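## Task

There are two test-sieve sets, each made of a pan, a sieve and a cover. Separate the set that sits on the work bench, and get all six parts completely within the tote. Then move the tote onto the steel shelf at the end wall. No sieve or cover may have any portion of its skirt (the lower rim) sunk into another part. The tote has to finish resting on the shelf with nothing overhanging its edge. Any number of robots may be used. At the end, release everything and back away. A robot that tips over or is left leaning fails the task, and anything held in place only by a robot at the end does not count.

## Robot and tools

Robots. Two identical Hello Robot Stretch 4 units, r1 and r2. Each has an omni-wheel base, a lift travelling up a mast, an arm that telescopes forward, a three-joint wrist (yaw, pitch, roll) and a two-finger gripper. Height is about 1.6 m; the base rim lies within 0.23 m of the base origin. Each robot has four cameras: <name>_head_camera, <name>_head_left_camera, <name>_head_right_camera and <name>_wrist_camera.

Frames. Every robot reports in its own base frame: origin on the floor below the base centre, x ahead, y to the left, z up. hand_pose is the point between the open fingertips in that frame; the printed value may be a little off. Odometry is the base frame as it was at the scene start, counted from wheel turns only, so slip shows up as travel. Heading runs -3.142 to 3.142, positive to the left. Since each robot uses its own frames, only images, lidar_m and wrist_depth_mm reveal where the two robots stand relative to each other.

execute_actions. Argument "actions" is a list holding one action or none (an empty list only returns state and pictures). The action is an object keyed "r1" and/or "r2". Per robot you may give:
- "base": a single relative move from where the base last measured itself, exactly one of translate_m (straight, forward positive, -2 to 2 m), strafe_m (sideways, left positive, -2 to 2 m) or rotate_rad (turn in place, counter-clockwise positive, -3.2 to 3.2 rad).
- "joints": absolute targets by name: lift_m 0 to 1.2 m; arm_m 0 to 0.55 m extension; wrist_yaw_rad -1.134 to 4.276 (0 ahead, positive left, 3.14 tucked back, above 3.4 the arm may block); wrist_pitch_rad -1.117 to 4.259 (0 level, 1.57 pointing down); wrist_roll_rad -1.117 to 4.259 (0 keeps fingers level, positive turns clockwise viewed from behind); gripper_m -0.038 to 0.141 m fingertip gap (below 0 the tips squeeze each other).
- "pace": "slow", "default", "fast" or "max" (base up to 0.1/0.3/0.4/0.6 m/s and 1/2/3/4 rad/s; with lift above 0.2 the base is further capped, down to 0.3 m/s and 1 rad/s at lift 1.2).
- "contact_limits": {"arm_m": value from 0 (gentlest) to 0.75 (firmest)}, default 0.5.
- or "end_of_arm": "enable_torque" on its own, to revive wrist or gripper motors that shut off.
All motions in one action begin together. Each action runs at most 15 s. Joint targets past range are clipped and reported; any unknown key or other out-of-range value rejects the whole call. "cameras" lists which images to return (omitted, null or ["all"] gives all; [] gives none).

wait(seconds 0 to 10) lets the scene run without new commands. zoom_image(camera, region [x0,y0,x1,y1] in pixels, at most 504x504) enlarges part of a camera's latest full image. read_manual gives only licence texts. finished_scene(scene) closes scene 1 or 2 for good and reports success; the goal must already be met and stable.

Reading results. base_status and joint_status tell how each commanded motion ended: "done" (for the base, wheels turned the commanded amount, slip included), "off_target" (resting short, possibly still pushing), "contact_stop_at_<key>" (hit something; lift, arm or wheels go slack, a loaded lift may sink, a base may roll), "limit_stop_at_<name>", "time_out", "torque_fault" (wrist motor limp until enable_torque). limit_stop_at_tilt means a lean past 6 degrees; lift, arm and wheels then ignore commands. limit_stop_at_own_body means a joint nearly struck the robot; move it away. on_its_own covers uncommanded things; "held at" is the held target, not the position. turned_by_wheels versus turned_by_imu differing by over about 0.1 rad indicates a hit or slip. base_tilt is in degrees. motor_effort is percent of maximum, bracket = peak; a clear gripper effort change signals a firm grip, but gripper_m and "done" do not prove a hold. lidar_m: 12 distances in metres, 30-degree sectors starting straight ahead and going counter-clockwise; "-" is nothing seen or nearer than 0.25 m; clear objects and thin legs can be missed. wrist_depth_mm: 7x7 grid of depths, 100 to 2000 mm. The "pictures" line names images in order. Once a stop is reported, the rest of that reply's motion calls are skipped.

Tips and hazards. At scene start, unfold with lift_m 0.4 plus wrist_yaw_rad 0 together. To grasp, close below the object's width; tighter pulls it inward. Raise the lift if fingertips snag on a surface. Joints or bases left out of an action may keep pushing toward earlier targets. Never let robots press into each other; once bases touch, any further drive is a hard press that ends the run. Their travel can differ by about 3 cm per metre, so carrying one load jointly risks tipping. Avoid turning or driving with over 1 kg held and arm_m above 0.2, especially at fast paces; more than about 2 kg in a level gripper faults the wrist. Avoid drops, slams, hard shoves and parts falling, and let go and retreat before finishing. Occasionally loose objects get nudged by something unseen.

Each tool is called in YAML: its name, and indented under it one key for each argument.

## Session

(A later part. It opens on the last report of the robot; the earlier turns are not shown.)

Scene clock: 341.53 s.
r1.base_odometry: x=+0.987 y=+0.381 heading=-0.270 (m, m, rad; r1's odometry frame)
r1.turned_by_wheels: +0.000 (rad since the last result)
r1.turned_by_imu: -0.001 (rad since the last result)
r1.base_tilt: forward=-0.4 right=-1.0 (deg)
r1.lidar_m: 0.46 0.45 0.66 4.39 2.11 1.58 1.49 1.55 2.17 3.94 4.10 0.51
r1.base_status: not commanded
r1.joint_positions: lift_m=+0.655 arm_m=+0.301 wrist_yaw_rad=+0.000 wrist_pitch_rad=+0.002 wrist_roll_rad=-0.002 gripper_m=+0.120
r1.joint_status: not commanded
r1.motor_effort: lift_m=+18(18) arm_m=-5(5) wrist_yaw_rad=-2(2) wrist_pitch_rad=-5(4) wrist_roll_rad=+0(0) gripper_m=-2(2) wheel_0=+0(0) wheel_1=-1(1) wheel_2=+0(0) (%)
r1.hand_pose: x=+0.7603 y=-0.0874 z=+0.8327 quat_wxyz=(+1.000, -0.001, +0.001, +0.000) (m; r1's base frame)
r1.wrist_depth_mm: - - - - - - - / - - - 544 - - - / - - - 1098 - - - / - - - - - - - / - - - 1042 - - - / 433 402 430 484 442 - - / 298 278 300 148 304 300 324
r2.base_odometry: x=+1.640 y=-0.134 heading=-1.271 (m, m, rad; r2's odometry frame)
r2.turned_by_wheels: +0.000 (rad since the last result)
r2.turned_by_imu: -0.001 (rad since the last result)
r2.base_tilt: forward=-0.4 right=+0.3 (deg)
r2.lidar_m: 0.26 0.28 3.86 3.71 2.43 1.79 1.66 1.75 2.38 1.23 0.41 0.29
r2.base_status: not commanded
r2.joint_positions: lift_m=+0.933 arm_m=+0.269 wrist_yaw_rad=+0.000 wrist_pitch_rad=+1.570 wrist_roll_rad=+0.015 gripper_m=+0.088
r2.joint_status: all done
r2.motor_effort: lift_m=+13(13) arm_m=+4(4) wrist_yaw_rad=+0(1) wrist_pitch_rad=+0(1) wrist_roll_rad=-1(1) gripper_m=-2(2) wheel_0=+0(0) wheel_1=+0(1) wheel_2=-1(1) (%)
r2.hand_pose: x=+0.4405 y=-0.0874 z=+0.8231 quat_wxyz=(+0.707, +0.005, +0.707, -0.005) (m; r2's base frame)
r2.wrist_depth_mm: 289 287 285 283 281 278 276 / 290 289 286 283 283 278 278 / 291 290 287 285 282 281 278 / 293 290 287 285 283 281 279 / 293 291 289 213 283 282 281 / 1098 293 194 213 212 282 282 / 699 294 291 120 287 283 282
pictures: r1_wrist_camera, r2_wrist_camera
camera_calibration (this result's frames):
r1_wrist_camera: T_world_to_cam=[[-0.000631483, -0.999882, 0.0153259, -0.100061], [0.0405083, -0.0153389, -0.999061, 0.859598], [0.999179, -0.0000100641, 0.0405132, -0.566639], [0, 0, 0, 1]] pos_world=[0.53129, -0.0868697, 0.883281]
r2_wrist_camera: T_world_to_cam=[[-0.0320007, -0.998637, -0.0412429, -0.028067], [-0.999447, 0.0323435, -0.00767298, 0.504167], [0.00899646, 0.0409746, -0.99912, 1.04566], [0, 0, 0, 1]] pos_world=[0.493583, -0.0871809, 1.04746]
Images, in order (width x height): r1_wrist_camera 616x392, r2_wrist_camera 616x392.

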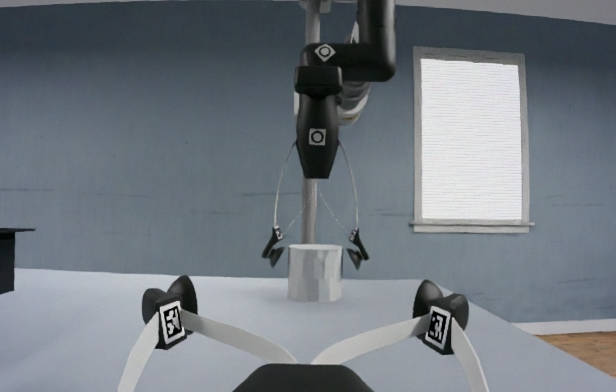

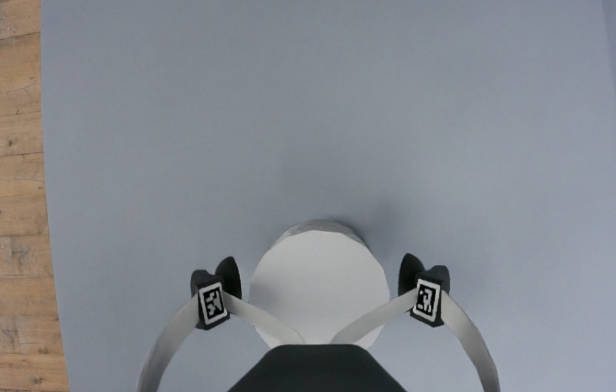

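execute_actions:
  actions:
    - {"r2": {"joints": {"lift_m": 0.928}, "pace": "default"}}
  cameras: []

execute_actions:
  actions:
    - {"r2": {"joints": {"gripper_m": 0.062}, "pace": "default"}}
  cameras: ["r1_wrist_camera", "r2_wrist_camera"]

zoom_image:
  camera: "r1_wrist_camera"
  region: [250, 190, 390, 310]

Scene clock: 349.93 s.
r1.base_odometry: x=+0.987 y=+0.381 heading=-0.270 (m, m, rad; r1's odometry frame)
r1.turned_by_wheels: +0.000 (rad since the last result)
r1.turned_by_imu: -0.001 (rad since the last result)
r1.base_tilt: forward=-0.4 right=-0.9 (deg)
r1.lidar_m: 0.48 0.49 0.67 4.37 2.12 1.55 1.48 1.56 2.11 3.94 4.09 0.52
r1.base_status: not commanded
r1.joint_positions: lift_m=+0.655 arm_m=+0.301 wrist_yaw_rad=+0.000 wrist_pitch_rad=+0.002 wrist_roll_rad=-0.002 gripper_m=+0.120
r1.joint_status: not commanded
r1.motor_effort: lift_m=+18(19) arm_m=-5(5) wrist_yaw_rad=-1(1) wrist_pitch_rad=-4(5) wrist_roll_rad=+0(0) gripper_m=+0(1) wheel_0=+0(0) wheel_1=-1(1) wheel_2=+0(0) (%)
r1.hand_pose: x=+0.7603 y=-0.0874 z=+0.8327 quat_wxyz=(+1.000, -0.001, +0.001, +0.000) (m; r1's base frame)
r1.wrist_depth_mm: - - - - - - - / - - - 549 - - - / - - - - - - - / - - - - - - - / - - - - - - - / 436 404 430 488 442 - - / 297 279 300 148 306 300 322
r2.base_odometry: x=+1.640 y=-0.134 heading=-1.271 (m, m, rad; r2's odometry frame)
r2.turned_by_wheels: +0.000 (rad since the last result)
r2.turned_by_imu: -0.001 (rad since the last result)
r2.base_tilt: forward=-0.5 right=+0.3 (deg)
r2.lidar_m: 0.25 0.30 3.89 3.72 2.48 1.77 1.68 1.74 2.41 1.26 0.39 0.29
r2.base_status: not commanded
r2.joint_positions: lift_m=+0.928 arm_m=+0.269 wrist_yaw_rad=+0.000 wrist_pitch_rad=+1.570 wrist_roll_rad=+0.015 gripper_m=+0.088
r2.joint_status: all done
r2.motor_effort: lift_m=+13(19) arm_m=+4(4) wrist_yaw_rad=+1(1) wrist_pitch_rad=+0(0) wrist_roll_rad=-1(2) gripper_m=-2(2) wheel_0=+0(0) wheel_1=+0(0) wheel_2=-1(1) (%)
r2.hand_pose: x=+0.4405 y=-0.0874 z=+0.8181 quat_wxyz=(+0.707, +0.005, +0.707, -0.005) (m; r2's base frame)
r2.wrist_depth_mm: 283 282 279 278 276 273 272 / 285 283 281 279 276 274 273 / 286 283 282 279 277 276 273 / 287 285 282 281 278 276 274 / 287 287 283 208 278 277 276 / 289 287 193 209 207 277 277 / 691 289 286 120 279 278 276
pictures: none
No camera images: the call's "cameras" was empty. Leave "cameras" out to get every camera's image.

Scene clock: 350.97 s.
r1.base_odometry: x=+0.987 y=+0.381 heading=-0.270 (m, m, rad; r1's odometry frame)
r1.turned_by_wheels: +0.000 (rad since the last result)
r1.turned_by_imu: +0.000 (rad since the last result)
r1.base_tilt: forward=-0.4 right=-1.0 (deg)
r1.lidar_m: 0.48 0.48 0.66 4.38 2.11 1.55 1.49 1.57 2.17 3.93 4.10 0.52
r1.base_status: not commanded
r1.joint_positions: lift_m=+0.655 arm_m=+0.301 wrist_yaw_rad=+0.000 wrist_pitch_rad=+0.002 wrist_roll_rad=-0.002 gripper_m=+0.120
r1.joint_status: not commanded
r1.motor_effort: lift_m=+19(18) arm_m=-5(5) wrist_yaw_rad=-1(1) wrist_pitch_rad=-5(5) wrist_roll_rad=+0(1) gripper_m=-2(0) wheel_0=+0(0) wheel_1=-1(1) wheel_2=+0(0) (%)
r1.hand_pose: x=+0.7603 y=-0.0874 z=+0.8327 quat_wxyz=(+1.000, -0.001, +0.001, +0.000) (m; r1's base frame)
r1.wrist_depth_mm: - - - - - - - / - - - 549 - - - / - - - - - - - / - - - - - - - / - - - 564 - - - / 436 402 436 484 442 - - / 297 279 300 147 306 301 324
r2.base_odometry: x=+1.640 y=-0.134 heading=-1.271 (m, m, rad; r2's odometry frame)
r2.turned_by_wheels: +0.000 (rad since the last result)
r2.turned_by_imu: +0.000 (rad since the last result)
r2.base_tilt: forward=-0.4 right=+0.3 (deg)
r2.lidar_m: 0.26 0.26 3.84 3.70 2.49 1.78 1.68 1.75 2.34 1.26 0.37 0.30
r2.base_status: not commanded
r2.joint_positions: lift_m=+0.928 arm_m=+0.269 wrist_yaw_rad=+0.000 wrist_pitch_rad=+1.570 wrist_roll_rad=+0.015 gripper_m=+0.062
r2.joint_status: all done
r2.motor_effort: lift_m=+13(13) arm_m=+4(4) wrist_yaw_rad=+0(1) wrist_pitch_rad=-1(1) wrist_roll_rad=-1(1) gripper_m=-9(12) wheel_0=+0(0) wheel_1=+1(1) wheel_2=-1(1) (%)
r2.hand_pose: x=+0.4405 y=-0.0874 z=+0.8181 quat_wxyz=(+0.707, +0.005, +0.707, -0.005) (m; r2's base frame)
r2.wrist_depth_mm: 286 283 279 277 276 273 272 / 286 282 281 278 276 274 273 / 287 285 282 279 277 276 274 / 287 285 283 281 278 277 274 / 287 286 285 204 278 277 274 / 290 286 195 204 202 277 276 / 691 289 286 121 281 278 278
pictures: r1_wrist_camera, r2_wrist_camera
camera_calibration (this result's frames):
r1_wrist_camera: T_world_to_cam=[[-0.00063136, -0.999882, 0.0153259, -0.100061], [0.0405083, -0.0153389, -0.999061, 0.859598], [0.999179, -0.0000099422, 0.0405133, -0.566639], [0, 0, 0, 1]] pos_world=[0.53129, -0.0868697, 0.883281]
r2_wrist_camera: T_world_to_cam=[[-0.0320008, -0.998637, -0.0412428, -0.0282735], [-0.999447, 0.0323436, -0.00767096, 0.504127], [0.00899444, 0.0409746, -0.99912, 1.04066], [0, 0, 0, 1]] pos_world=[0.493584, -0.0871809, 1.04245]
Images, in order (width x height): r1_wrist_camera 616x392, r2_wrist_camera 616x392.

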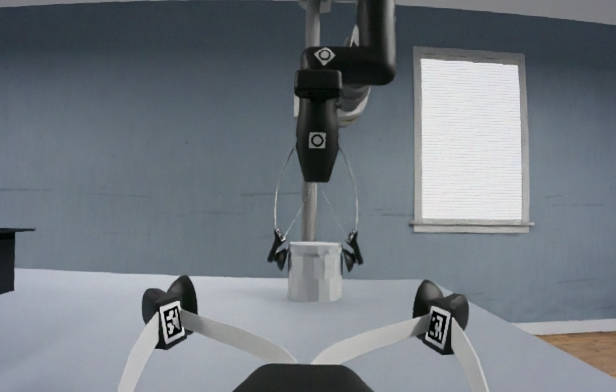

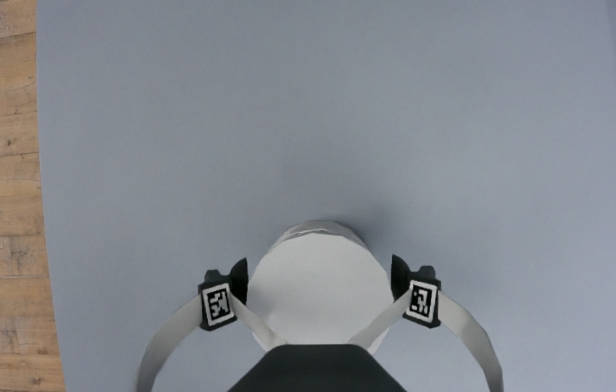

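Region (250, 190, 390, 310) of r1_wrist_camera's 616x392 image, scaled by 3.600; it fills the top 432 rows of this view, and the rest is white.

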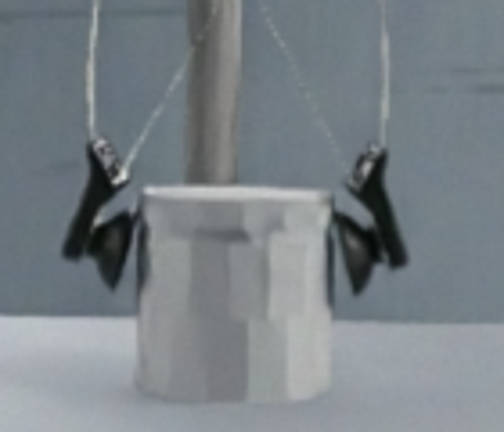

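execute_actions:
  actions:
    - {"r2": {"joints": {"lift_m": 0.97}, "pace": "slow"}}
  cameras: ["r1_wrist_camera", "r2_wrist_camera"]

zoom_image:
  camera: "r1_wrist_camera"
  region: [250, 170, 390, 310]

Scene clock: 356.30 s.
r1.base_odometry: x=+0.987 y=+0.381 heading=-0.270 (m, m, rad; r1's odometry frame)
r1.turned_by_wheels: +0.000 (rad since the last result)
r1.turned_by_imu: -0.001 (rad since the last result)
r1.base_tilt: forward=-0.4 right=-1.0 (deg)
r1.lidar_m: 0.48 0.47 0.68 4.37 2.07 1.56 1.48 1.55 2.14 3.93 4.07 0.52
r1.base_status: not commanded
r1.joint_positions: lift_m=+0.655 arm_m=+0.301 wrist_yaw_rad=+0.000 wrist_pitch_rad=+0.002 wrist_roll_rad=-0.002 gripper_m=+0.120
r1.joint_status: not commanded
r1.motor_effort: lift_m=+18(18) arm_m=-5(5) wrist_yaw_rad=+0(1) wrist_pitch_rad=-5(5) wrist_roll_rad=+0(1) gripper_m=-1(2) wheel_0=+0(0) wheel_1=-1(1) wheel_2=+0(0) (%)
r1.hand_pose: x=+0.7603 y=-0.0874 z=+0.8327 quat_wxyz=(+1.000, -0.001, +0.001, +0.000) (m; r1's base frame)
r1.wrist_depth_mm: - - - - - - - / - - - 854 - - - / - - - - - - - / - - - - - - - / - - - 1008 - - - / 433 407 430 488 439 - - / 298 278 301 148 304 298 322
r2.base_odometry: x=+1.640 y=-0.134 heading=-1.271 (m, m, rad; r2's odometry frame)
r2.turned_by_wheels: +0.000 (rad since the last result)
r2.turned_by_imu: -0.001 (rad since the last result)
r2.base_tilt: forward=-0.4 right=+0.3 (deg)
r2.lidar_m: 0.25 0.26 3.90 3.71 2.49 1.76 1.68 1.77 2.40 1.25 0.42 0.31
r2.base_status: not commanded
r2.joint_positions: lift_m=+0.970 arm_m=+0.269 wrist_yaw_rad=+0.000 wrist_pitch_rad=+1.570 wrist_roll_rad=+0.015 gripper_m=+0.062
r2.joint_status: all done
r2.motor_effort: lift_m=+22(18) arm_m=+4(4) wrist_yaw_rad=+1(1) wrist_pitch_rad=+0(1) wrist_roll_rad=-1(1) gripper_m=-12(10) wheel_0=+0(1) wheel_1=+1(1) wheel_2=-1(1) (%)
r2.hand_pose: x=+0.4405 y=-0.0874 z=+0.8594 quat_wxyz=(+0.707, +0.005, +0.707, -0.005) (m; r2's base frame)
r2.wrist_depth_mm: 715 324 320 319 317 314 312 / 1138 325 324 319 319 315 312 / 1118 327 324 322 320 314 314 / 1138 329 325 322 320 317 315 / 1138 330 325 204 319 320 317 / 1138 329 195 204 202 319 317 / 1138 332 329 121 322 319 319
pictures: r1_wrist_camera, r2_wrist_camera
camera_calibration (this result's frames):
r1_wrist_camera: T_world_to_cam=[[-0.000631423, -0.999882, 0.0153259, -0.100061], [0.0405083, -0.0153389, -0.999061, 0.859598], [0.999179, -0.0000100032, 0.0405132, -0.566639], [0, 0, 0, 1]] pos_world=[0.53129, -0.0868697, 0.883281]
r2_wrist_camera: T_world_to_cam=[[-0.0320009, -0.998637, -0.0412427, -0.02657], [-0.999447, 0.0323436, -0.00766703, 0.504441], [0.00899051, 0.0409746, -0.99912, 1.08193], [0, 0, 0, 1]] pos_world=[0.493584, -0.0871809, 1.08375]
Images, in order (width x height): r1_wrist_camera 616x392, r2_wrist_camera 616x392.

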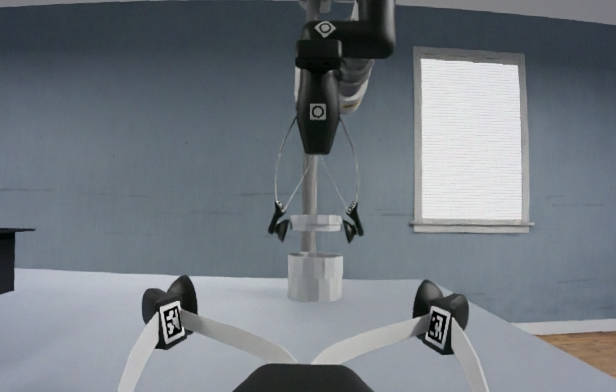

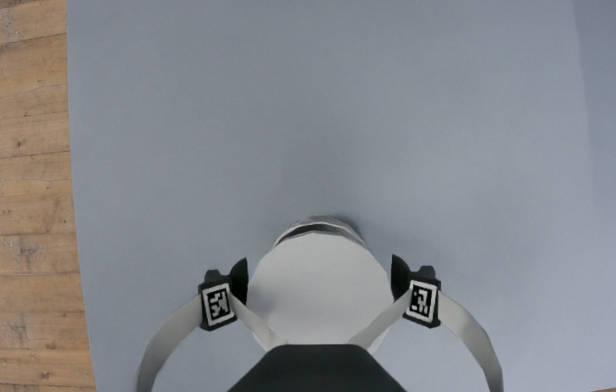

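Region (250, 170, 390, 310) of r1_wrist_camera's 616x392 image, scaled by 3.600.

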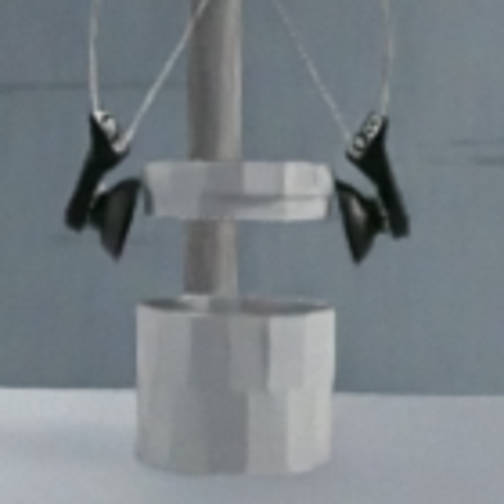

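execute_actions:
  actions:
    - {"r2": {"base": {"strafe_m": -0.53}, "joints": {"lift_m": 1.04, "arm_m": 0.34}, "pace": "default"}}
  cameras: ["r2_wrist_camera", "r2_head_camera", "r1_head_camera"]

Scene clock: 479.40 s.
r1.base_odometry: x=+0.987 y=+0.381 heading=-0.270 (m, m, rad; r1's odometry frame)
r1.turned_by_wheels: +0.000 (rad since the last result)
r1.turned_by_imu: -0.001 (rad since the last result)
r1.base_tilt: forward=-0.4 right=-1.0 (deg)
r1.lidar_m: 0.46 0.47 0.69 4.34 2.09 1.57 1.48 1.57 2.14 3.92 4.12 0.51
r1.base_status: not commanded
r1.joint_positions: lift_m=+0.655 arm_m=+0.301 wrist_yaw_rad=+0.000 wrist_pitch_rad=+0.002 wrist_roll_rad=-0.002 gripper_m=+0.120
r1.joint_status: not commanded
r1.motor_effort: lift_m=+19(18) arm_m=-5(5) wrist_yaw_rad=-1(0) wrist_pitch_rad=-5(6) wrist_roll_rad=-1(0) gripper_m=-1(1) wheel_0=+0(0) wheel_1=-1(1) wheel_2=+0(0) (%)
r1.hand_pose: x=+0.7603 y=-0.0874 z=+0.8327 quat_wxyz=(+1.000, -0.001, +0.001, +0.000) (m; r1's base frame)
r1.wrist_depth_mm: - 946 - - - - - / - - - - - - - / - - - - - - - / - - - - - - - / - - - - - - - / 439 404 436 492 445 - - / 298 281 300 148 309 300 327
r2.base_odometry: x=+1.134 y=-0.291 heading=-1.271 (m, m, rad; r2's odometry frame)
r2.turned_by_wheels: +0.000 (rad since the last result)
r2.turned_by_imu: -0.002 (rad since the last result)
r2.base_tilt: forward=-0.4 right=+0.4 (deg)
r2.lidar_m: 0.26 0.31 0.39 4.23 2.44 1.78 1.66 1.73 2.36 4.05 0.43 0.29
r2.base_status: done
r2.joint_positions: lift_m=+1.040 arm_m=+0.339 wrist_yaw_rad=+0.000 wrist_pitch_rad=+1.570 wrist_roll_rad=+0.015 gripper_m=+0.062
r2.joint_status: all done
r2.motor_effort: lift_m=+21(25) arm_m=+4(10) wrist_yaw_rad=+1(1) wrist_pitch_rad=-2(1) wrist_roll_rad=+0(0) gripper_m=-7(10) wheel_0=-1(8) wheel_1=+1(6) wheel_2=-1(1) (%)
r2.hand_pose: x=+0.5104 y=-0.0874 z=+0.9294 quat_wxyz=(+0.707, +0.005, +0.707, -0.005) (m; r2's base frame)
r2.wrist_depth_mm: 399 397 387 387 384 342 382 / 399 397 389 389 384 329 379 / 402 397 392 389 387 340 382 / 402 399 389 389 387 330 384 / 402 402 336 203 355 301 387 / 407 402 195 204 202 389 387 / 410 402 402 121 392 392 387
pictures: r1_head_camera, r2_head_camera, r2_wrist_camera
camera_calibration (this result's frames):
r2_wrist_camera: T_world_to_cam=[[-0.0320391, -0.998636, -0.0412349, -0.0214305], [-0.999448, 0.0323717, -0.00742302, 0.574625], [0.00874774, 0.0409743, -0.999122, 1.15144], [0, 0, 0, 1]] pos_world=[0.563549, -0.0871824, 1.15381]
Images, in order (width x height): r1_head_camera 420x560, r2_head_camera 420x560, r2_wrist_camera 616x392.

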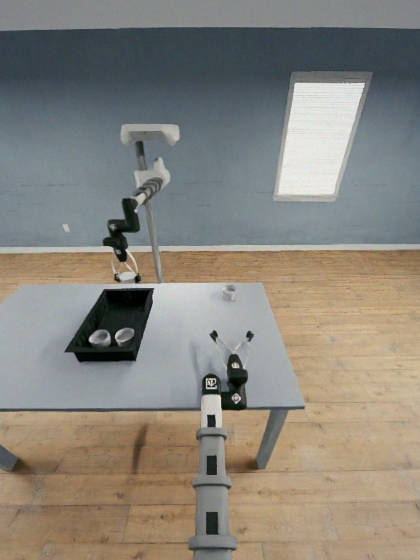

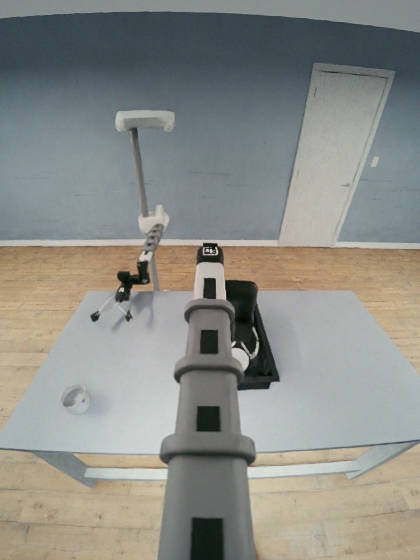

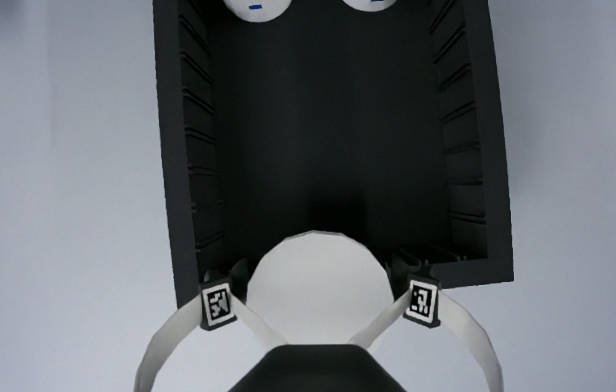

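execute_actions:
  actions:
    - {"r2": {"base": {"strafe_m": -0.012}, "joints": {"arm_m": 0.4}, "pace": "default"}}
  cameras: []

execute_actions:
  actions:
    - {"r2": {"joints": {"lift_m": 0.915}, "pace": "default"}}
  cameras: ["r2_wrist_camera", "r1_head_camera"]

Scene clock: 496.23 s.
r1.base_odometry: x=+0.987 y=+0.381 heading=-0.270 (m, m, rad; r1's odometry frame)
r1.turned_by_wheels: +0.000 (rad since the last result)
r1.turned_by_imu: -0.001 (rad since the last result)
r1.base_tilt: forward=-0.4 right=-1.0 (deg)
r1.lidar_m: 0.49 0.48 0.68 4.37 2.09 1.58 1.49 1.56 2.16 3.95 4.11 0.52
r1.base_status: not commanded
r1.joint_positions: lift_m=+0.655 arm_m=+0.301 wrist_yaw_rad=+0.000 wrist_pitch_rad=+0.002 wrist_roll_rad=-0.002 gripper_m=+0.120
r1.joint_status: not commanded
r1.motor_effort: lift_m=+18(18) arm_m=-5(5) wrist_yaw_rad=-1(0) wrist_pitch_rad=-5(5) wrist_roll_rad=+0(0) gripper_m=+0(1) wheel_0=+0(0) wheel_1=-1(1) wheel_2=+0(0) (%)
r1.hand_pose: x=+0.7603 y=-0.0874 z=+0.8327 quat_wxyz=(+1.000, -0.001, +0.001, +0.000) (m; r1's base frame)
r1.wrist_depth_mm: - 991 - - - - - / - 1118 - - - - - / - - - - - - - / - - - - - - - / - - - - - - - / 433 410 430 492 439 - - / 296 281 300 148 307 301 324
r2.base_odometry: x=+1.122 y=-0.295 heading=-1.271 (m, m, rad; r2's odometry frame)
r2.turned_by_wheels: +0.000 (rad since the last result)
r2.turned_by_imu: -0.001 (rad since the last result)
r2.base_tilt: forward=-0.5 right=+0.3 (deg)
r2.lidar_m: 0.26 0.28 0.42 4.25 2.44 1.75 1.66 1.73 2.37 4.05 0.45 0.31
r2.base_status: done
r2.joint_positions: lift_m=+1.040 arm_m=+0.399 wrist_yaw_rad=+0.000 wrist_pitch_rad=+1.570 wrist_roll_rad=+0.015 gripper_m=+0.062
r2.joint_status: all done
r2.motor_effort: lift_m=+21(21) arm_m=+4(5) wrist_yaw_rad=+1(1) wrist_pitch_rad=-1(2) wrist_roll_rad=+0(1) gripper_m=-7(10) wheel_0=+1(7) wheel_1=+1(6) wheel_2=-1(1) (%)
r2.hand_pose: x=+0.5704 y=-0.0874 z=+0.9294 quat_wxyz=(+0.707, +0.005, +0.707, -0.005) (m; r2's base frame)
r2.wrist_depth_mm: 399 397 364 368 368 379 379 / 399 397 389 387 387 382 379 / 402 397 392 389 387 332 384 / 402 399 392 389 387 347 384 / 404 402 382 203 387 359 387 / 404 402 195 204 202 300 387 / 407 404 309 121 303 387 389
pictures: none
No camera images: the call's "cameras" was empty. Leave "cameras" out to get every camera's image.

Scene clock: 497.80 s.
r1.base_odometry: x=+0.987 y=+0.381 heading=-0.270 (m, m, rad; r1's odometry frame)
r1.turned_by_wheels: +0.000 (rad since the last result)
r1.turned_by_imu: +0.000 (rad since the last result)
r1.base_tilt: forward=-0.4 right=-1.0 (deg)
r1.lidar_m: 0.49 0.49 0.69 4.35 2.12 1.58 1.48 1.57 2.13 3.96 4.07 0.50
r1.base_status: not commanded
r1.joint_positions: lift_m=+0.655 arm_m=+0.301 wrist_yaw_rad=+0.000 wrist_pitch_rad=+0.002 wrist_roll_rad=-0.002 gripper_m=+0.120
r1.joint_status: not commanded
r1.motor_effort: lift_m=+19(18) arm_m=-5(5) wrist_yaw_rad=+0(3) wrist_pitch_rad=-6(5) wrist_roll_rad=+0(0) gripper_m=-1(1) wheel_0=+0(0) wheel_1=-1(1) wheel_2=+0(0) (%)
r1.hand_pose: x=+0.7603 y=-0.0874 z=+0.8327 quat_wxyz=(+1.000, -0.001, +0.001, +0.000) (m; r1's base frame)
r1.wrist_depth_mm: 615 - - - - - - / - 1025 - - - - - / - - - - - - - / - - - - - - - / - - - - - - - / 436 407 430 488 439 - - / 297 281 298 147 304 301 324
r2.base_odometry: x=+1.122 y=-0.295 heading=-1.271 (m, m, rad; r2's odometry frame)
r2.turned_by_wheels: +0.000 (rad since the last result)
r2.turned_by_imu: +0.000 (rad since the last result)
r2.base_tilt: forward=-0.4 right=+0.4 (deg)
r2.lidar_m: 0.27 0.31 0.40 4.25 2.47 1.76 1.67 1.76 2.33 4.04 0.40 0.30
r2.base_status: not commanded
r2.joint_positions: lift_m=+0.915 arm_m=+0.399 wrist_yaw_rad=+0.000 wrist_pitch_rad=+1.570 wrist_roll_rad=+0.015 gripper_m=+0.062
r2.joint_status: all done
r2.motor_effort: lift_m=+13(17) arm_m=+4(4) wrist_yaw_rad=+1(0) wrist_pitch_rad=-2(1) wrist_roll_rad=-1(0) gripper_m=-8(14) wheel_0=+0(1) wheel_1=+1(1) wheel_2=-1(1) (%)
r2.hand_pose: x=+0.5704 y=-0.0874 z=+0.8050 quat_wxyz=(+0.707, +0.005, +0.707, -0.005) (m; r2's base frame)
r2.wrist_depth_mm: 180 248 264 262 260 236 - / 181 247 264 263 260 241 179 / 181 242 266 263 262 256 182 / 182 237 266 264 263 259 191 / 182 231 266 203 262 260 191 / 183 219 195 204 202 235 194 / 230 189 268 121 258 233 -
pictures: r1_head_camera, r2_wrist_camera
camera_calibration (this result's frames):
r2_wrist_camera: T_world_to_cam=[[-0.032061, -0.998635, -0.041237, -0.0246231], [-0.999447, 0.0323963, -0.00748879, 0.633738], [0.00881449, 0.0409741, -0.999121, 1.02659], [0, 0, 0, 1]] pos_world=[0.62355, -0.0871837, 1.02942]
Images, in order (width x height): r1_head_camera 420x560, r2_wrist_camera 616x392.

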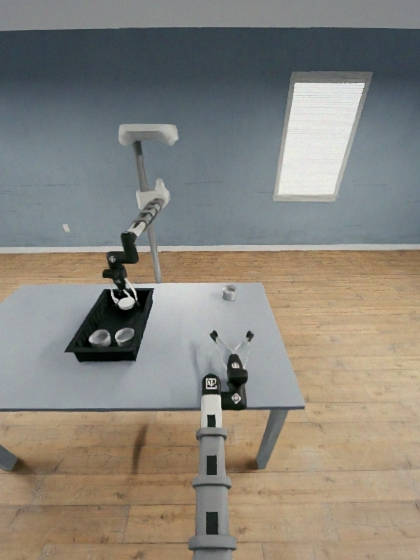

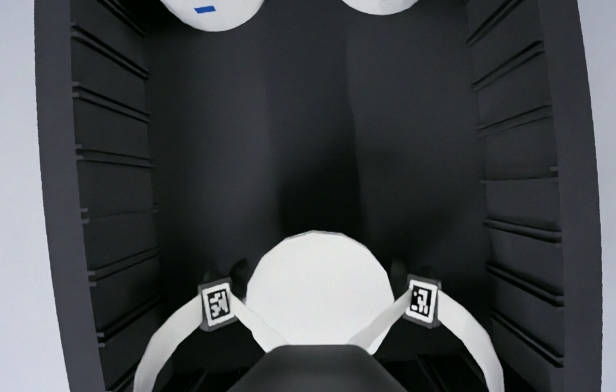

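execute_actions:
  actions:
    - {"r2": {"joints": {"lift_m": 0.898}, "pace": "slow"}}
  cameras: []

Scene clock: 505.50 s.
r1.base_odometry: x=+0.987 y=+0.381 heading=-0.270 (m, m, rad; r1's odometry frame)
r1.turned_by_wheels: +0.000 (rad since the last result)
r1.turned_by_imu: -0.001 (rad since the last result)
r1.base_tilt: forward=-0.4 right=-1.0 (deg)
r1.lidar_m: 0.47 0.46 0.68 4.38 2.10 1.56 1.48 1.57 2.17 3.94 4.09 0.51
r1.base_status: not commanded
r1.joint_positions: lift_m=+0.655 arm_m=+0.301 wrist_yaw_rad=+0.000 wrist_pitch_rad=+0.002 wrist_roll_rad=-0.002 gripper_m=+0.120
r1.joint_status: not commanded
r1.motor_effort: lift_m=+18(18) arm_m=-5(5) wrist_yaw_rad=+0(1) wrist_pitch_rad=-5(5) wrist_roll_rad=+0(0) gripper_m=+0(1) wheel_0=+0(0) wheel_1=-1(1) wheel_2=+0(0) (%)
r1.hand_pose: x=+0.7603 y=-0.0874 z=+0.8327 quat_wxyz=(+1.000, -0.001, +0.001, +0.000) (m; r1's base frame)
r1.wrist_depth_mm: 621 - - - - - - / - 976 - - - - - / - - - - - - - / - - - - - - - / - - - - - - - / 436 402 430 492 439 - - / 297 281 300 148 304 300 324
r2.base_odometry: x=+1.122 y=-0.295 heading=-1.271 (m, m, rad; r2's odometry frame)
r2.turned_by_wheels: +0.000 (rad since the last result)
r2.turned_by_imu: -0.001 (rad since the last result)
r2.base_tilt: forward=-0.4 right=+0.3 (deg)
r2.lidar_m: 0.26 0.30 0.38 4.23 2.46 1.76 1.68 1.72 2.38 4.05 0.42 0.30
r2.base_status: not commanded
r2.joint_positions: lift_m=+0.898 arm_m=+0.399 wrist_yaw_rad=+0.000 wrist_pitch_rad=+1.570 wrist_roll_rad=+0.015 gripper_m=+0.062
r2.joint_status: all done
r2.motor_effort: lift_m=+13(14) arm_m=+4(5) wrist_yaw_rad=+1(1) wrist_pitch_rad=-1(1) wrist_roll_rad=-1(0) gripper_m=-9(7) wheel_0=+0(1) wheel_1=+1(1) wheel_2=-1(1) (%)
r2.hand_pose: x=+0.5704 y=-0.0874 z=+0.7881 quat_wxyz=(+0.707, +0.005, +0.707, -0.005) (m; r2's base frame)
r2.wrist_depth_mm: 171 247 246 245 243 236 - / 167 246 248 246 244 241 179 / 167 242 248 247 244 243 182 / 165 237 249 247 245 243 190 / 165 231 250 203 246 245 191 / 166 220 195 204 202 235 194 / 167 189 252 121 247 233 -
pictures: none
No camera images: the call's "cameras" was empty. Leave "cameras" out to get every camera's image.

execute_actions:
  actions:
    - {"r2": {"joints": {"gripper_m": 0.092}, "pace": "slow"}}
  cameras: ["r2_wrist_camera"]

Scene clock: 509.87 s.
r1.base_odometry: x=+0.987 y=+0.381 heading=-0.270 (m, m, rad; r1's odometry frame)
r1.turned_by_wheels: +0.000 (rad since the last result)
r1.turned_by_imu: -0.001 (rad since the last result)
r1.base_tilt: forward=-0.4 right=-1.0 (deg)
r1.lidar_m: 0.48 0.48 0.69 4.37 2.12 1.55 1.49 1.57 2.19 3.95 4.09 0.51
r1.base_status: not commanded
r1.joint_positions: lift_m=+0.655 arm_m=+0.301 wrist_yaw_rad=+0.000 wrist_pitch_rad=+0.002 wrist_roll_rad=-0.002 gripper_m=+0.120
r1.joint_status: not commanded
r1.motor_effort: lift_m=+19(19) arm_m=-5(5) wrist_yaw_rad=+0(0) wrist_pitch_rad=-5(5) wrist_roll_rad=+0(0) gripper_m=-1(1) wheel_0=+0(0) wheel_1=-1(1) wheel_2=+0(0) (%)
r1.hand_pose: x=+0.7603 y=-0.0874 z=+0.8327 quat_wxyz=(+1.000, -0.001, +0.001, +0.000) (m; r1's base frame)
r1.wrist_depth_mm: 615 - - - - - - / - 991 - - - - - / - - - - - - - / - - - - - - - / - - - - - - - / 436 404 433 488 442 - - / 298 279 298 148 304 301 325
r2.base_odometry: x=+1.122 y=-0.295 heading=-1.271 (m, m, rad; r2's odometry frame)
r2.turned_by_wheels: +0.000 (rad since the last result)
r2.turned_by_imu: -0.001 (rad since the last result)
r2.base_tilt: forward=-0.4 right=+0.3 (deg)
r2.lidar_m: 0.26 0.30 0.38 4.24 2.45 1.77 1.66 1.75 2.34 4.02 0.43 0.30
r2.base_status: not commanded
r2.joint_positions: lift_m=+0.898 arm_m=+0.399 wrist_yaw_rad=+0.000 wrist_pitch_rad=+1.570 wrist_roll_rad=+0.015 gripper_m=+0.092
r2.joint_status: all done
r2.motor_effort: lift_m=+13(13) arm_m=+4(4) wrist_yaw_rad=+1(1) wrist_pitch_rad=+0(1) wrist_roll_rad=-1(1) gripper_m=-1(7) wheel_0=+1(1) wheel_1=+1(1) wheel_2=-1(1) (%)
r2.hand_pose: x=+0.5704 y=-0.0874 z=+0.7881 quat_wxyz=(+0.707, +0.005, +0.707, -0.005) (m; r2's base frame)
r2.wrist_depth_mm: 171 247 247 245 242 236 - / 167 246 247 246 244 241 179 / 167 243 248 246 244 242 182 / 165 237 250 247 245 244 191 / 166 231 250 226 245 244 191 / 166 221 202 226 213 236 193 / 167 188 252 121 247 236 -
pictures: r2_wrist_camera
camera_calibration (this result's frames):
r2_wrist_camera: T_world_to_cam=[[-0.032061, -0.998635, -0.041237, -0.0253233], [-0.999447, 0.0323963, -0.00748879, 0.633612], [0.00881449, 0.0409741, -0.999121, 1.00962], [0, 0, 0, 1]] pos_world=[0.623551, -0.0871837, 1.01244]
Images, in order (width x height): r2_wrist_camera 616x392.

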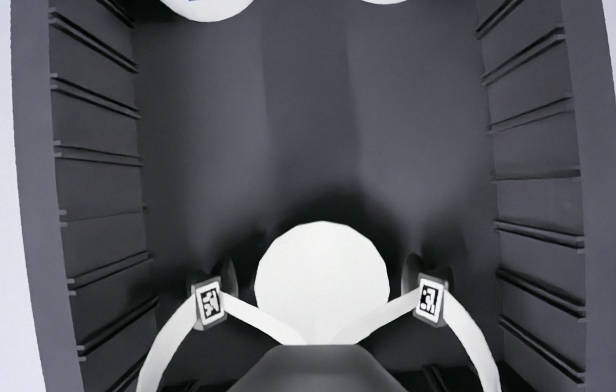

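execute_actions:
  actions:
    - {"r2": {"joints": {"lift_m": 1.0, "wrist_pitch_rad": 1.1, "arm_m": 0.33}, "pace": "default"}}
  cameras: ["r2_wrist_camera"]

Scene clock: 521.00 s.
r1.base_odometry: x=+0.987 y=+0.381 heading=-0.270 (m, m, rad; r1's odometry frame)
r1.turned_by_wheels: +0.000 (rad since the last result)
r1.turned_by_imu: -0.001 (rad since the last result)
r1.base_tilt: forward=-0.4 right=-1.0 (deg)
r1.lidar_m: 0.48 0.48 0.68 4.36 2.13 1.56 1.50 1.56 2.15 3.93 4.11 0.49
r1.base_status: not commanded
r1.joint_positions: lift_m=+0.655 arm_m=+0.301 wrist_yaw_rad=+0.000 wrist_pitch_rad=+0.002 wrist_roll_rad=-0.002 gripper_m=+0.120
r1.joint_status: not commanded
r1.motor_effort: lift_m=+18(18) arm_m=-5(5) wrist_yaw_rad=+0(1) wrist_pitch_rad=-5(4) wrist_roll_rad=+1(1) gripper_m=-2(1) wheel_0=+0(0) wheel_1=-1(1) wheel_2=+0(0) (%)
r1.hand_pose: x=+0.7603 y=-0.0874 z=+0.8327 quat_wxyz=(+1.000, -0.001, +0.001, +0.000) (m; r1's base frame)
r1.wrist_depth_mm: - 1060 - - - - - / - 1060 - - - - - / - - - - - - - / - - - - - - - / - - - - - - - / 433 402 430 492 442 - - / 297 278 300 147 306 301 324
r2.base_odometry: x=+1.122 y=-0.295 heading=-1.271 (m, m, rad; r2's odometry frame)
r2.turned_by_wheels: +0.000 (rad since the last result)
r2.turned_by_imu: -0.001 (rad since the last result)
r2.base_tilt: forward=-0.5 right=+0.4 (deg)
r2.lidar_m: 0.27 0.28 0.39 4.25 2.44 1.74 1.66 1.73 2.37 4.05 0.41 0.30
r2.base_status: not commanded
r2.joint_positions: lift_m=+1.000 arm_m=+0.331 wrist_yaw_rad=+0.000 wrist_pitch_rad=+1.101 wrist_roll_rad=+0.015 gripper_m=+0.092
r2.joint_status: all done
r2.motor_effort: lift_m=+22(21) arm_m=-5(7) wrist_yaw_rad=+0(1) wrist_pitch_rad=-6(7) wrist_roll_rad=-1(2) gripper_m=+0(3) wheel_0=+1(1) wheel_1=+1(1) wheel_2=-1(1) (%)
r2.hand_pose: x=+0.6322 y=-0.0874 z=+0.9206 quat_wxyz=(+0.852, +0.006, +0.523, -0.004) (m; r2's base frame)
r2.wrist_depth_mm: 1756 564 549 544 539 525 521 / 521 512 404 427 415 488 488 / 477 469 418 449 418 449 449 / 439 433 407 415 410 407 413 / 410 399 392 397 392 336 387 / 382 370 202 370 213 283 359 / 362 351 353 120 349 289 343
pictures: r2_wrist_camera
camera_calibration (this result's frames):
r2_wrist_camera: T_world_to_cam=[[-0.00986392, -0.998635, -0.0512842, -0.0226397], [-0.888355, 0.0322959, -0.458019, 1.04091], [0.459051, 0.0410407, -0.887462, 0.754087], [0, 0, 0, 1]] pos_world=[0.578307, -0.0871741, 1.14482]
Images, in order (width x height): r2_wrist_camera 616x392.

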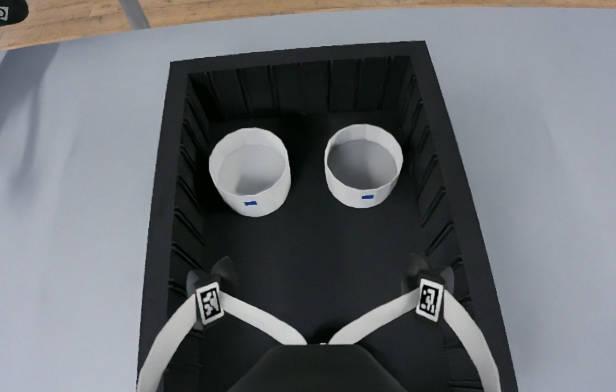

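zoom_image:
  camera: "r2_wrist_camera"
  region: [195, 110, 415, 230]

Region (195, 110, 415, 230) of r2_wrist_camera's 616x392 image, scaled by 2.291; it fills the top 275 rows of this view, and the rest is white.

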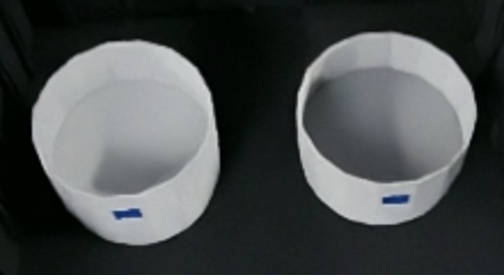

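execute_actions:
  actions:
    - {"r2": {"base": {"strafe_m": 0.542}, "joints": {"lift_m": 1.03, "wrist_pitch_rad": 1.57, "arm_m": 0.27, "gripper_m": 0.1}, "pace": "fast"}}
  cameras: []

execute_actions:
  actions:
    - {"r2": {"joints": {"lift_m": 0.93}, "pace": "default"}}
  cameras: ["r1_wrist_camera", "r2_wrist_camera"]

zoom_image:
  camera: "r1_wrist_camera"
  region: [250, 190, 390, 310]

Scene clock: 543.43 s.
r1.base_odometry: x=+0.987 y=+0.381 heading=-0.270 (m, m, rad; r1's odometry frame)
r1.turned_by_wheels: +0.000 (rad since the last result)
r1.turned_by_imu: -0.001 (rad since the last result)
r1.base_tilt: forward=-0.4 right=-1.0 (deg)
r1.lidar_m: 0.47 0.47 0.65 4.37 2.12 1.56 1.48 1.55 2.16 3.95 4.11 0.51
r1.base_status: not commanded
r1.joint_positions: lift_m=+0.655 arm_m=+0.301 wrist_yaw_rad=+0.000 wrist_pitch_rad=+0.002 wrist_roll_rad=-0.002 gripper_m=+0.120
r1.joint_status: not commanded
r1.motor_effort: lift_m=+19(18) arm_m=-5(5) wrist_yaw_rad=-1(1) wrist_pitch_rad=-5(5) wrist_roll_rad=+0(0) gripper_m=-2(1) wheel_0=+0(0) wheel_1=-1(1) wheel_2=+0(0) (%)
r1.hand_pose: x=+0.7603 y=-0.0874 z=+0.8327 quat_wxyz=(+1.000, -0.001, +0.001, +0.000) (m; r1's base frame)
r1.wrist_depth_mm: - - - 820 - - - / - - - 1060 - - - / - - - - - - - / - - - - - - - / - - - - - - - / 436 404 430 492 439 - - / 296 279 300 148 304 300 327
r2.base_odometry: x=+1.640 y=-0.134 heading=-1.270 (m, m, rad; r2's odometry frame)
r2.turned_by_wheels: +0.000 (rad since the last result)
r2.turned_by_imu: -0.002 (rad since the last result)
r2.base_tilt: forward=-0.5 right=+0.3 (deg)
r2.lidar_m: 0.25 0.27 3.90 3.71 2.50 1.77 1.67 1.74 2.38 1.25 0.42 0.29
r2.base_status: done
r2.joint_positions: lift_m=+1.030 arm_m=+0.271 wrist_yaw_rad=+0.000 wrist_pitch_rad=+1.570 wrist_roll_rad=+0.015 gripper_m=+0.100
r2.joint_status: all done
r2.motor_effort: lift_m=+21(22) arm_m=-4(6) wrist_yaw_rad=+2(0) wrist_pitch_rad=+0(2) wrist_roll_rad=-1(1) gripper_m=-1(0) wheel_0=+0(9) wheel_1=+1(9) wheel_2=-1(1) (%)
r2.hand_pose: x=+0.4419 y=-0.0874 z=+0.9195 quat_wxyz=(+0.707, +0.005, +0.707, -0.005) (m; r2's base frame)
r2.wrist_depth_mm: 1182 387 382 379 375 373 370 / 1205 387 382 382 377 375 370 / 1205 387 387 382 377 375 375 / 1205 389 384 384 379 377 375 / 1205 392 387 349 382 379 377 / 1182 392 217 351 213 377 377 / 1205 394 389 121 384 379 377
pictures: none
No camera images: the call's "cameras" was empty. Leave "cameras" out to get every camera's image.

Scene clock: 544.87 s.
r1.base_odometry: x=+0.987 y=+0.381 heading=-0.270 (m, m, rad; r1's odometry frame)
r1.turned_by_wheels: +0.000 (rad since the last result)
r1.turned_by_imu: +0.000 (rad since the last result)
r1.base_tilt: forward=-0.4 right=-1.0 (deg)
r1.lidar_m: 0.49 0.49 0.68 4.37 2.13 1.56 1.48 1.57 2.16 3.94 4.13 0.50
r1.base_status: not commanded
r1.joint_positions: lift_m=+0.655 arm_m=+0.301 wrist_yaw_rad=+0.000 wrist_pitch_rad=+0.002 wrist_roll_rad=-0.002 gripper_m=+0.120
r1.joint_status: not commanded
r1.motor_effort: lift_m=+18(18) arm_m=-5(5) wrist_yaw_rad=-1(0) wrist_pitch_rad=-5(5) wrist_roll_rad=+0(1) gripper_m=-1(1) wheel_0=+0(0) wheel_1=-1(1) wheel_2=+0(0) (%)
r1.hand_pose: x=+0.7603 y=-0.0874 z=+0.8327 quat_wxyz=(+1.000, -0.001, +0.001, +0.000) (m; r1's base frame)
r1.wrist_depth_mm: - - - - - - - / - - - 549 - - - / - - - - - - - / - - - - - - - / - - - - - - - / 436 402 427 492 442 - - / 297 279 300 148 307 300 322
r2.base_odometry: x=+1.640 y=-0.134 heading=-1.270 (m, m, rad; r2's odometry frame)
r2.turned_by_wheels: +0.000 (rad since the last result)
r2.turned_by_imu: +0.000 (rad since the last result)
r2.base_tilt: forward=-0.5 right=+0.3 (deg)
r2.lidar_m: 0.26 0.28 3.87 3.69 2.48 1.76 1.67 1.75 2.38 1.23 0.42 0.29
r2.base_status: not commanded
r2.joint_positions: lift_m=+0.930 arm_m=+0.271 wrist_yaw_rad=+0.000 wrist_pitch_rad=+1.570 wrist_roll_rad=+0.015 gripper_m=+0.100
r2.joint_status: all done
r2.motor_effort: lift_m=+13(18) arm_m=-4(4) wrist_yaw_rad=+2(2) wrist_pitch_rad=-1(2) wrist_roll_rad=-2(0) gripper_m=-4(1) wheel_0=+0(0) wheel_1=+1(1) wheel_2=-1(0) (%)
r2.hand_pose: x=+0.4419 y=-0.0874 z=+0.8201 quat_wxyz=(+0.707, +0.005, +0.707, -0.005) (m; r2's base frame)
r2.wrist_depth_mm: 286 285 282 279 277 276 274 / 289 285 283 279 278 276 274 / 287 286 283 282 279 277 274 / 290 287 285 282 281 278 276 / 290 287 285 249 281 279 277 / 290 290 217 250 213 278 278 / 691 290 287 121 283 281 279
pictures: r1_wrist_camera, r2_wrist_camera
camera_calibration (this result's frames):
r1_wrist_camera: T_world_to_cam=[[-0.000631362, -0.999882, 0.0153259, -0.100061], [0.0405084, -0.0153389, -0.999061, 0.859598], [0.999179, -0.0000099429, 0.0405133, -0.566639], [0, 0, 0, 1]] pos_world=[0.53129, -0.0868696, 0.883281]
r2_wrist_camera: T_world_to_cam=[[-0.0323592, -0.998625, -0.041239, -0.0279893], [-0.999437, 0.0326973, -0.00755134, 0.505494], [0.00888936, 0.0409714, -0.999121, 1.04269], [0, 0, 0, 1]] pos_world=[0.495035, -0.0871998, 1.04444]
Images, in order (width x height): r1_wrist_camera 616x392, r2_wrist_camera 616x392.

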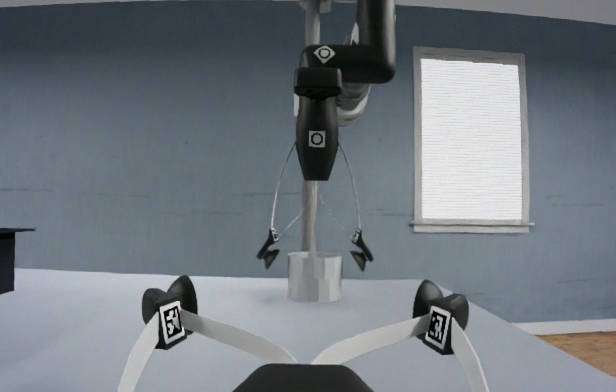

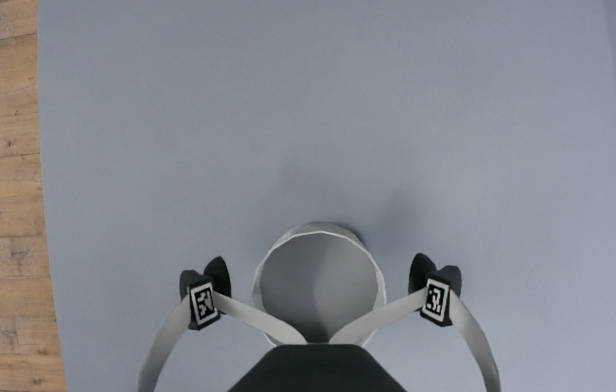

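Region (250, 190, 390, 310) of r1_wrist_camera's 616x392 image, scaled by 3.600; it fills the top 432 rows of this view, and the rest is white.

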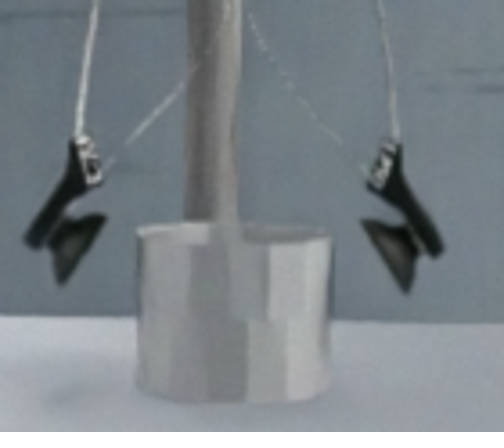

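execute_actions:
  actions:
    - {"r2": {"joints": {"lift_m": 0.916, "gripper_m": 0.088}, "pace": "default"}}
  cameras: []

execute_actions:
  actions:
    - {"r2": {"joints": {"gripper_m": 0.06}, "pace": "default"}}
  cameras: []

execute_actions:
  actions:
    - {"r2": {"joints": {"lift_m": 0.96}, "pace": "slow"}}
  cameras: ["r1_wrist_camera", "r2_wrist_camera"]

zoom_image:
  camera: "r1_wrist_camera"
  region: [250, 170, 390, 310]

Scene clock: 553.57 s.
r1.base_odometry: x=+0.987 y=+0.381 heading=-0.270 (m, m, rad; r1's odometry frame)
r1.turned_by_wheels: +0.000 (rad since the last result)
r1.turned_by_imu: -0.001 (rad since the last result)
r1.base_tilt: forward=-0.4 right=-1.0 (deg)
r1.lidar_m: 0.43 0.46 0.69 4.40 2.10 1.56 1.49 1.57 2.15 3.94 4.11 0.53
r1.base_status: not commanded
r1.joint_positions: lift_m=+0.655 arm_m=+0.301 wrist_yaw_rad=+0.000 wrist_pitch_rad=+0.002 wrist_roll_rad=-0.002 gripper_m=+0.120
r1.joint_status: not commanded
r1.motor_effort: lift_m=+19(18) arm_m=-5(5) wrist_yaw_rad=-1(1) wrist_pitch_rad=-6(5) wrist_roll_rad=+0(0) gripper_m=-2(0) wheel_0=+0(0) wheel_1=-1(1) wheel_2=+0(0) (%)
r1.hand_pose: x=+0.7603 y=-0.0874 z=+0.8327 quat_wxyz=(+1.000, -0.001, +0.001, +0.000) (m; r1's base frame)
r1.wrist_depth_mm: - - - - - - - / - - - 544 - - - / - - - 1042 - - - / - - - - - - - / - - - - - - - / 439 404 433 488 436 - - / 298 279 298 148 306 301 324
r2.base_odometry: x=+1.640 y=-0.134 heading=-1.270 (m, m, rad; r2's odometry frame)
r2.turned_by_wheels: +0.000 (rad since the last result)
r2.turned_by_imu: -0.001 (rad since the last result)
r2.base_tilt: forward=-0.5 right=+0.3 (deg)
r2.lidar_m: 0.26 0.26 3.89 3.68 2.49 1.75 1.67 1.73 2.39 1.26 0.42 0.30
r2.base_status: not commanded
r2.joint_positions: lift_m=+0.916 arm_m=+0.271 wrist_yaw_rad=+0.000 wrist_pitch_rad=+1.570 wrist_roll_rad=+0.015 gripper_m=+0.088
r2.joint_status: all done
r2.motor_effort: lift_m=+14(17) arm_m=-4(4) wrist_yaw_rad=+1(1) wrist_pitch_rad=+0(0) wrist_roll_rad=+0(0) gripper_m=-3(5) wheel_0=+0(0) wheel_1=+1(1) wheel_2=-1(1) (%)
r2.hand_pose: x=+0.4419 y=-0.0874 z=+0.8060 quat_wxyz=(+0.707, +0.005, +0.707, -0.005) (m; r2's base frame)
r2.wrist_depth_mm: 272 270 266 265 264 262 260 / 272 271 267 267 264 263 260 / 274 272 270 267 266 263 262 / 276 272 271 268 266 264 262 / 276 274 271 235 266 265 263 / 277 274 194 236 208 265 265 / 278 276 274 120 268 266 265
pictures: none
No camera images: the call's "cameras" was empty. Leave "cameras" out to get every camera's image.

Scene clock: 554.63 s.
r1.base_odometry: x=+0.987 y=+0.381 heading=-0.270 (m, m, rad; r1's odometry frame)
r1.turned_by_wheels: +0.000 (rad since the last result)
r1.turned_by_imu: +0.000 (rad since the last result)
r1.base_tilt: forward=-0.4 right=-1.0 (deg)
r1.lidar_m: 0.49 0.49 0.67 4.35 2.10 1.56 1.50 1.53 2.16 3.94 4.10 0.51
r1.base_status: not commanded
r1.joint_positions: lift_m=+0.655 arm_m=+0.301 wrist_yaw_rad=+0.000 wrist_pitch_rad=+0.002 wrist_roll_rad=-0.002 gripper_m=+0.120
r1.joint_status: not commanded
r1.motor_effort: lift_m=+19(18) arm_m=-5(5) wrist_yaw_rad=-1(1) wrist_pitch_rad=-5(5) wrist_roll_rad=-1(0) gripper_m=-1(0) wheel_0=+0(0) wheel_1=-1(1) wheel_2=+0(0) (%)
r1.hand_pose: x=+0.7603 y=-0.0874 z=+0.8327 quat_wxyz=(+1.000, -0.001, +0.001, +0.000) (m; r1's base frame)
r1.wrist_depth_mm: - - - - - - - / - - - 544 - - - / - - - 1042 - - - / - - - - - - - / - - - 1060 - - - / 436 402 433 492 436 - - / 297 279 303 148 306 301 324
r2.base_odometry: x=+1.640 y=-0.134 heading=-1.270 (m, m, rad; r2's odometry frame)
r2.turned_by_wheels: +0.000 (rad since the last result)
r2.turned_by_imu: +0.000 (rad since the last result)
r2.base_tilt: forward=-0.5 right=+0.3 (deg)
r2.lidar_m: 0.26 0.29 3.89 3.70 2.51 1.76 1.68 1.75 2.36 1.25 0.39 0.29
r2.base_status: not commanded
r2.joint_positions: lift_m=+0.916 arm_m=+0.271 wrist_yaw_rad=+0.000 wrist_pitch_rad=+1.570 wrist_roll_rad=+0.015 gripper_m=+0.060
r2.joint_status: all done
r2.motor_effort: lift_m=+13(14) arm_m=-4(4) wrist_yaw_rad=+2(2) wrist_pitch_rad=-2(0) wrist_roll_rad=+0(1) gripper_m=-11(10) wheel_0=+0(0) wheel_1=+1(1) wheel_2=+0(1) (%)
r2.hand_pose: x=+0.4419 y=-0.0874 z=+0.8060 quat_wxyz=(+0.707, +0.005, +0.707, -0.005) (m; r2's base frame)
r2.wrist_depth_mm: 272 270 267 266 264 260 259 / 273 271 268 266 264 260 260 / 274 271 268 266 266 263 260 / 273 272 271 268 266 264 262 / 276 274 271 230 265 265 264 / 277 273 193 230 208 266 264 / 278 276 274 121 268 266 265
pictures: none
No camera images: the call's "cameras" was empty. Leave "cameras" out to get every camera's image.

Scene clock: 555.87 s.
r1.base_odometry: x=+0.987 y=+0.381 heading=-0.270 (m, m, rad; r1's odometry frame)
r1.turned_by_wheels: +0.000 (rad since the last result)
r1.turned_by_imu: +0.000 (rad since the last result)
r1.base_tilt: forward=-0.4 right=-1.0 (deg)
r1.lidar_m: 0.48 0.50 0.67 4.37 2.09 1.59 1.49 1.56 2.14 3.92 4.12 0.51
r1.base_status: not commanded
r1.joint_positions: lift_m=+0.655 arm_m=+0.301 wrist_yaw_rad=+0.000 wrist_pitch_rad=+0.002 wrist_roll_rad=-0.002 gripper_m=+0.120
r1.joint_status: not commanded
r1.motor_effort: lift_m=+18(18) arm_m=-5(5) wrist_yaw_rad=-2(1) wrist_pitch_rad=-6(5) wrist_roll_rad=+0(0) gripper_m=+0(1) wheel_0=+0(0) wheel_1=-1(1) wheel_2=+0(0) (%)
r1.hand_pose: x=+0.7603 y=-0.0874 z=+0.8327 quat_wxyz=(+1.000, -0.001, +0.001, +0.000) (m; r1's base frame)
r1.wrist_depth_mm: - - - - - - - / - - - 554 - - - / - - - - - - - / - - - - - - - / - - - 580 - - - / 433 404 433 488 442 - - / 297 279 301 148 306 301 325
r2.base_odometry: x=+1.640 y=-0.134 heading=-1.270 (m, m, rad; r2's odometry frame)
r2.turned_by_wheels: +0.000 (rad since the last result)
r2.turned_by_imu: +0.000 (rad since the last result)
r2.base_tilt: forward=-0.5 right=+0.4 (deg)
r2.lidar_m: 0.25 0.27 3.87 3.69 2.51 1.77 1.68 1.76 2.38 1.24 0.41 0.27
r2.base_status: not commanded
r2.joint_positions: lift_m=+0.960 arm_m=+0.271 wrist_yaw_rad=+0.000 wrist_pitch_rad=+1.570 wrist_roll_rad=+0.015 gripper_m=+0.060
r2.joint_status: all done
r2.motor_effort: lift_m=+22(21) arm_m=-4(4) wrist_yaw_rad=+2(2) wrist_pitch_rad=-1(1) wrist_roll_rad=-1(0) gripper_m=-10(7) wheel_0=+0(0) wheel_1=+1(1) wheel_2=-1(1) (%)
r2.hand_pose: x=+0.4419 y=-0.0874 z=+0.8493 quat_wxyz=(+0.707, +0.005, +0.707, -0.005) (m; r2's base frame)
r2.wrist_depth_mm: 707 314 312 309 306 304 301 / 1118 315 312 310 307 304 303 / 1118 315 314 310 310 306 304 / 1138 317 314 310 309 306 306 / 1138 317 315 229 310 307 304 / 1138 319 193 230 208 307 306 / 1138 320 319 121 312 309 309
pictures: r1_wrist_camera, r2_wrist_camera
camera_calibration (this result's frames):
r1_wrist_camera: T_world_to_cam=[[-0.000631422, -0.999882, 0.0153259, -0.100061], [0.0405084, -0.0153389, -0.999061, 0.859598], [0.999179, -0.0000100023, 0.0405133, -0.566639], [0, 0, 0, 1]] pos_world=[0.53129, -0.0868697, 0.883281]
r2_wrist_camera: T_world_to_cam=[[-0.0323592, -0.998625, -0.041239, -0.026782], [-0.999437, 0.0326973, -0.00755146, 0.505713], [0.00888948, 0.0409714, -0.999121, 1.07195], [0, 0, 0, 1]] pos_world=[0.495033, -0.0871998, 1.07372]
Images, in order (width x height): r1_wrist_camera 616x392, r2_wrist_camera 616x392.

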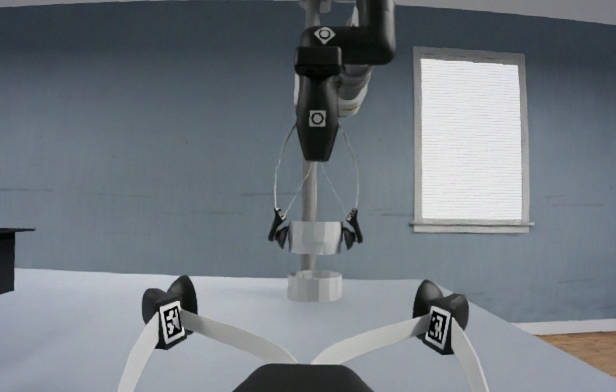

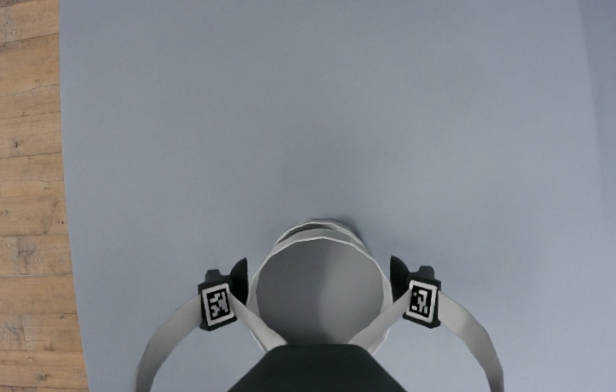

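Region (250, 170, 390, 310) of r1_wrist_camera's 616x392 image, scaled by 3.600.

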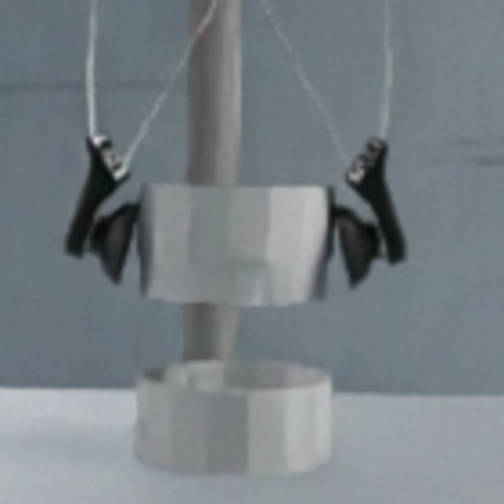

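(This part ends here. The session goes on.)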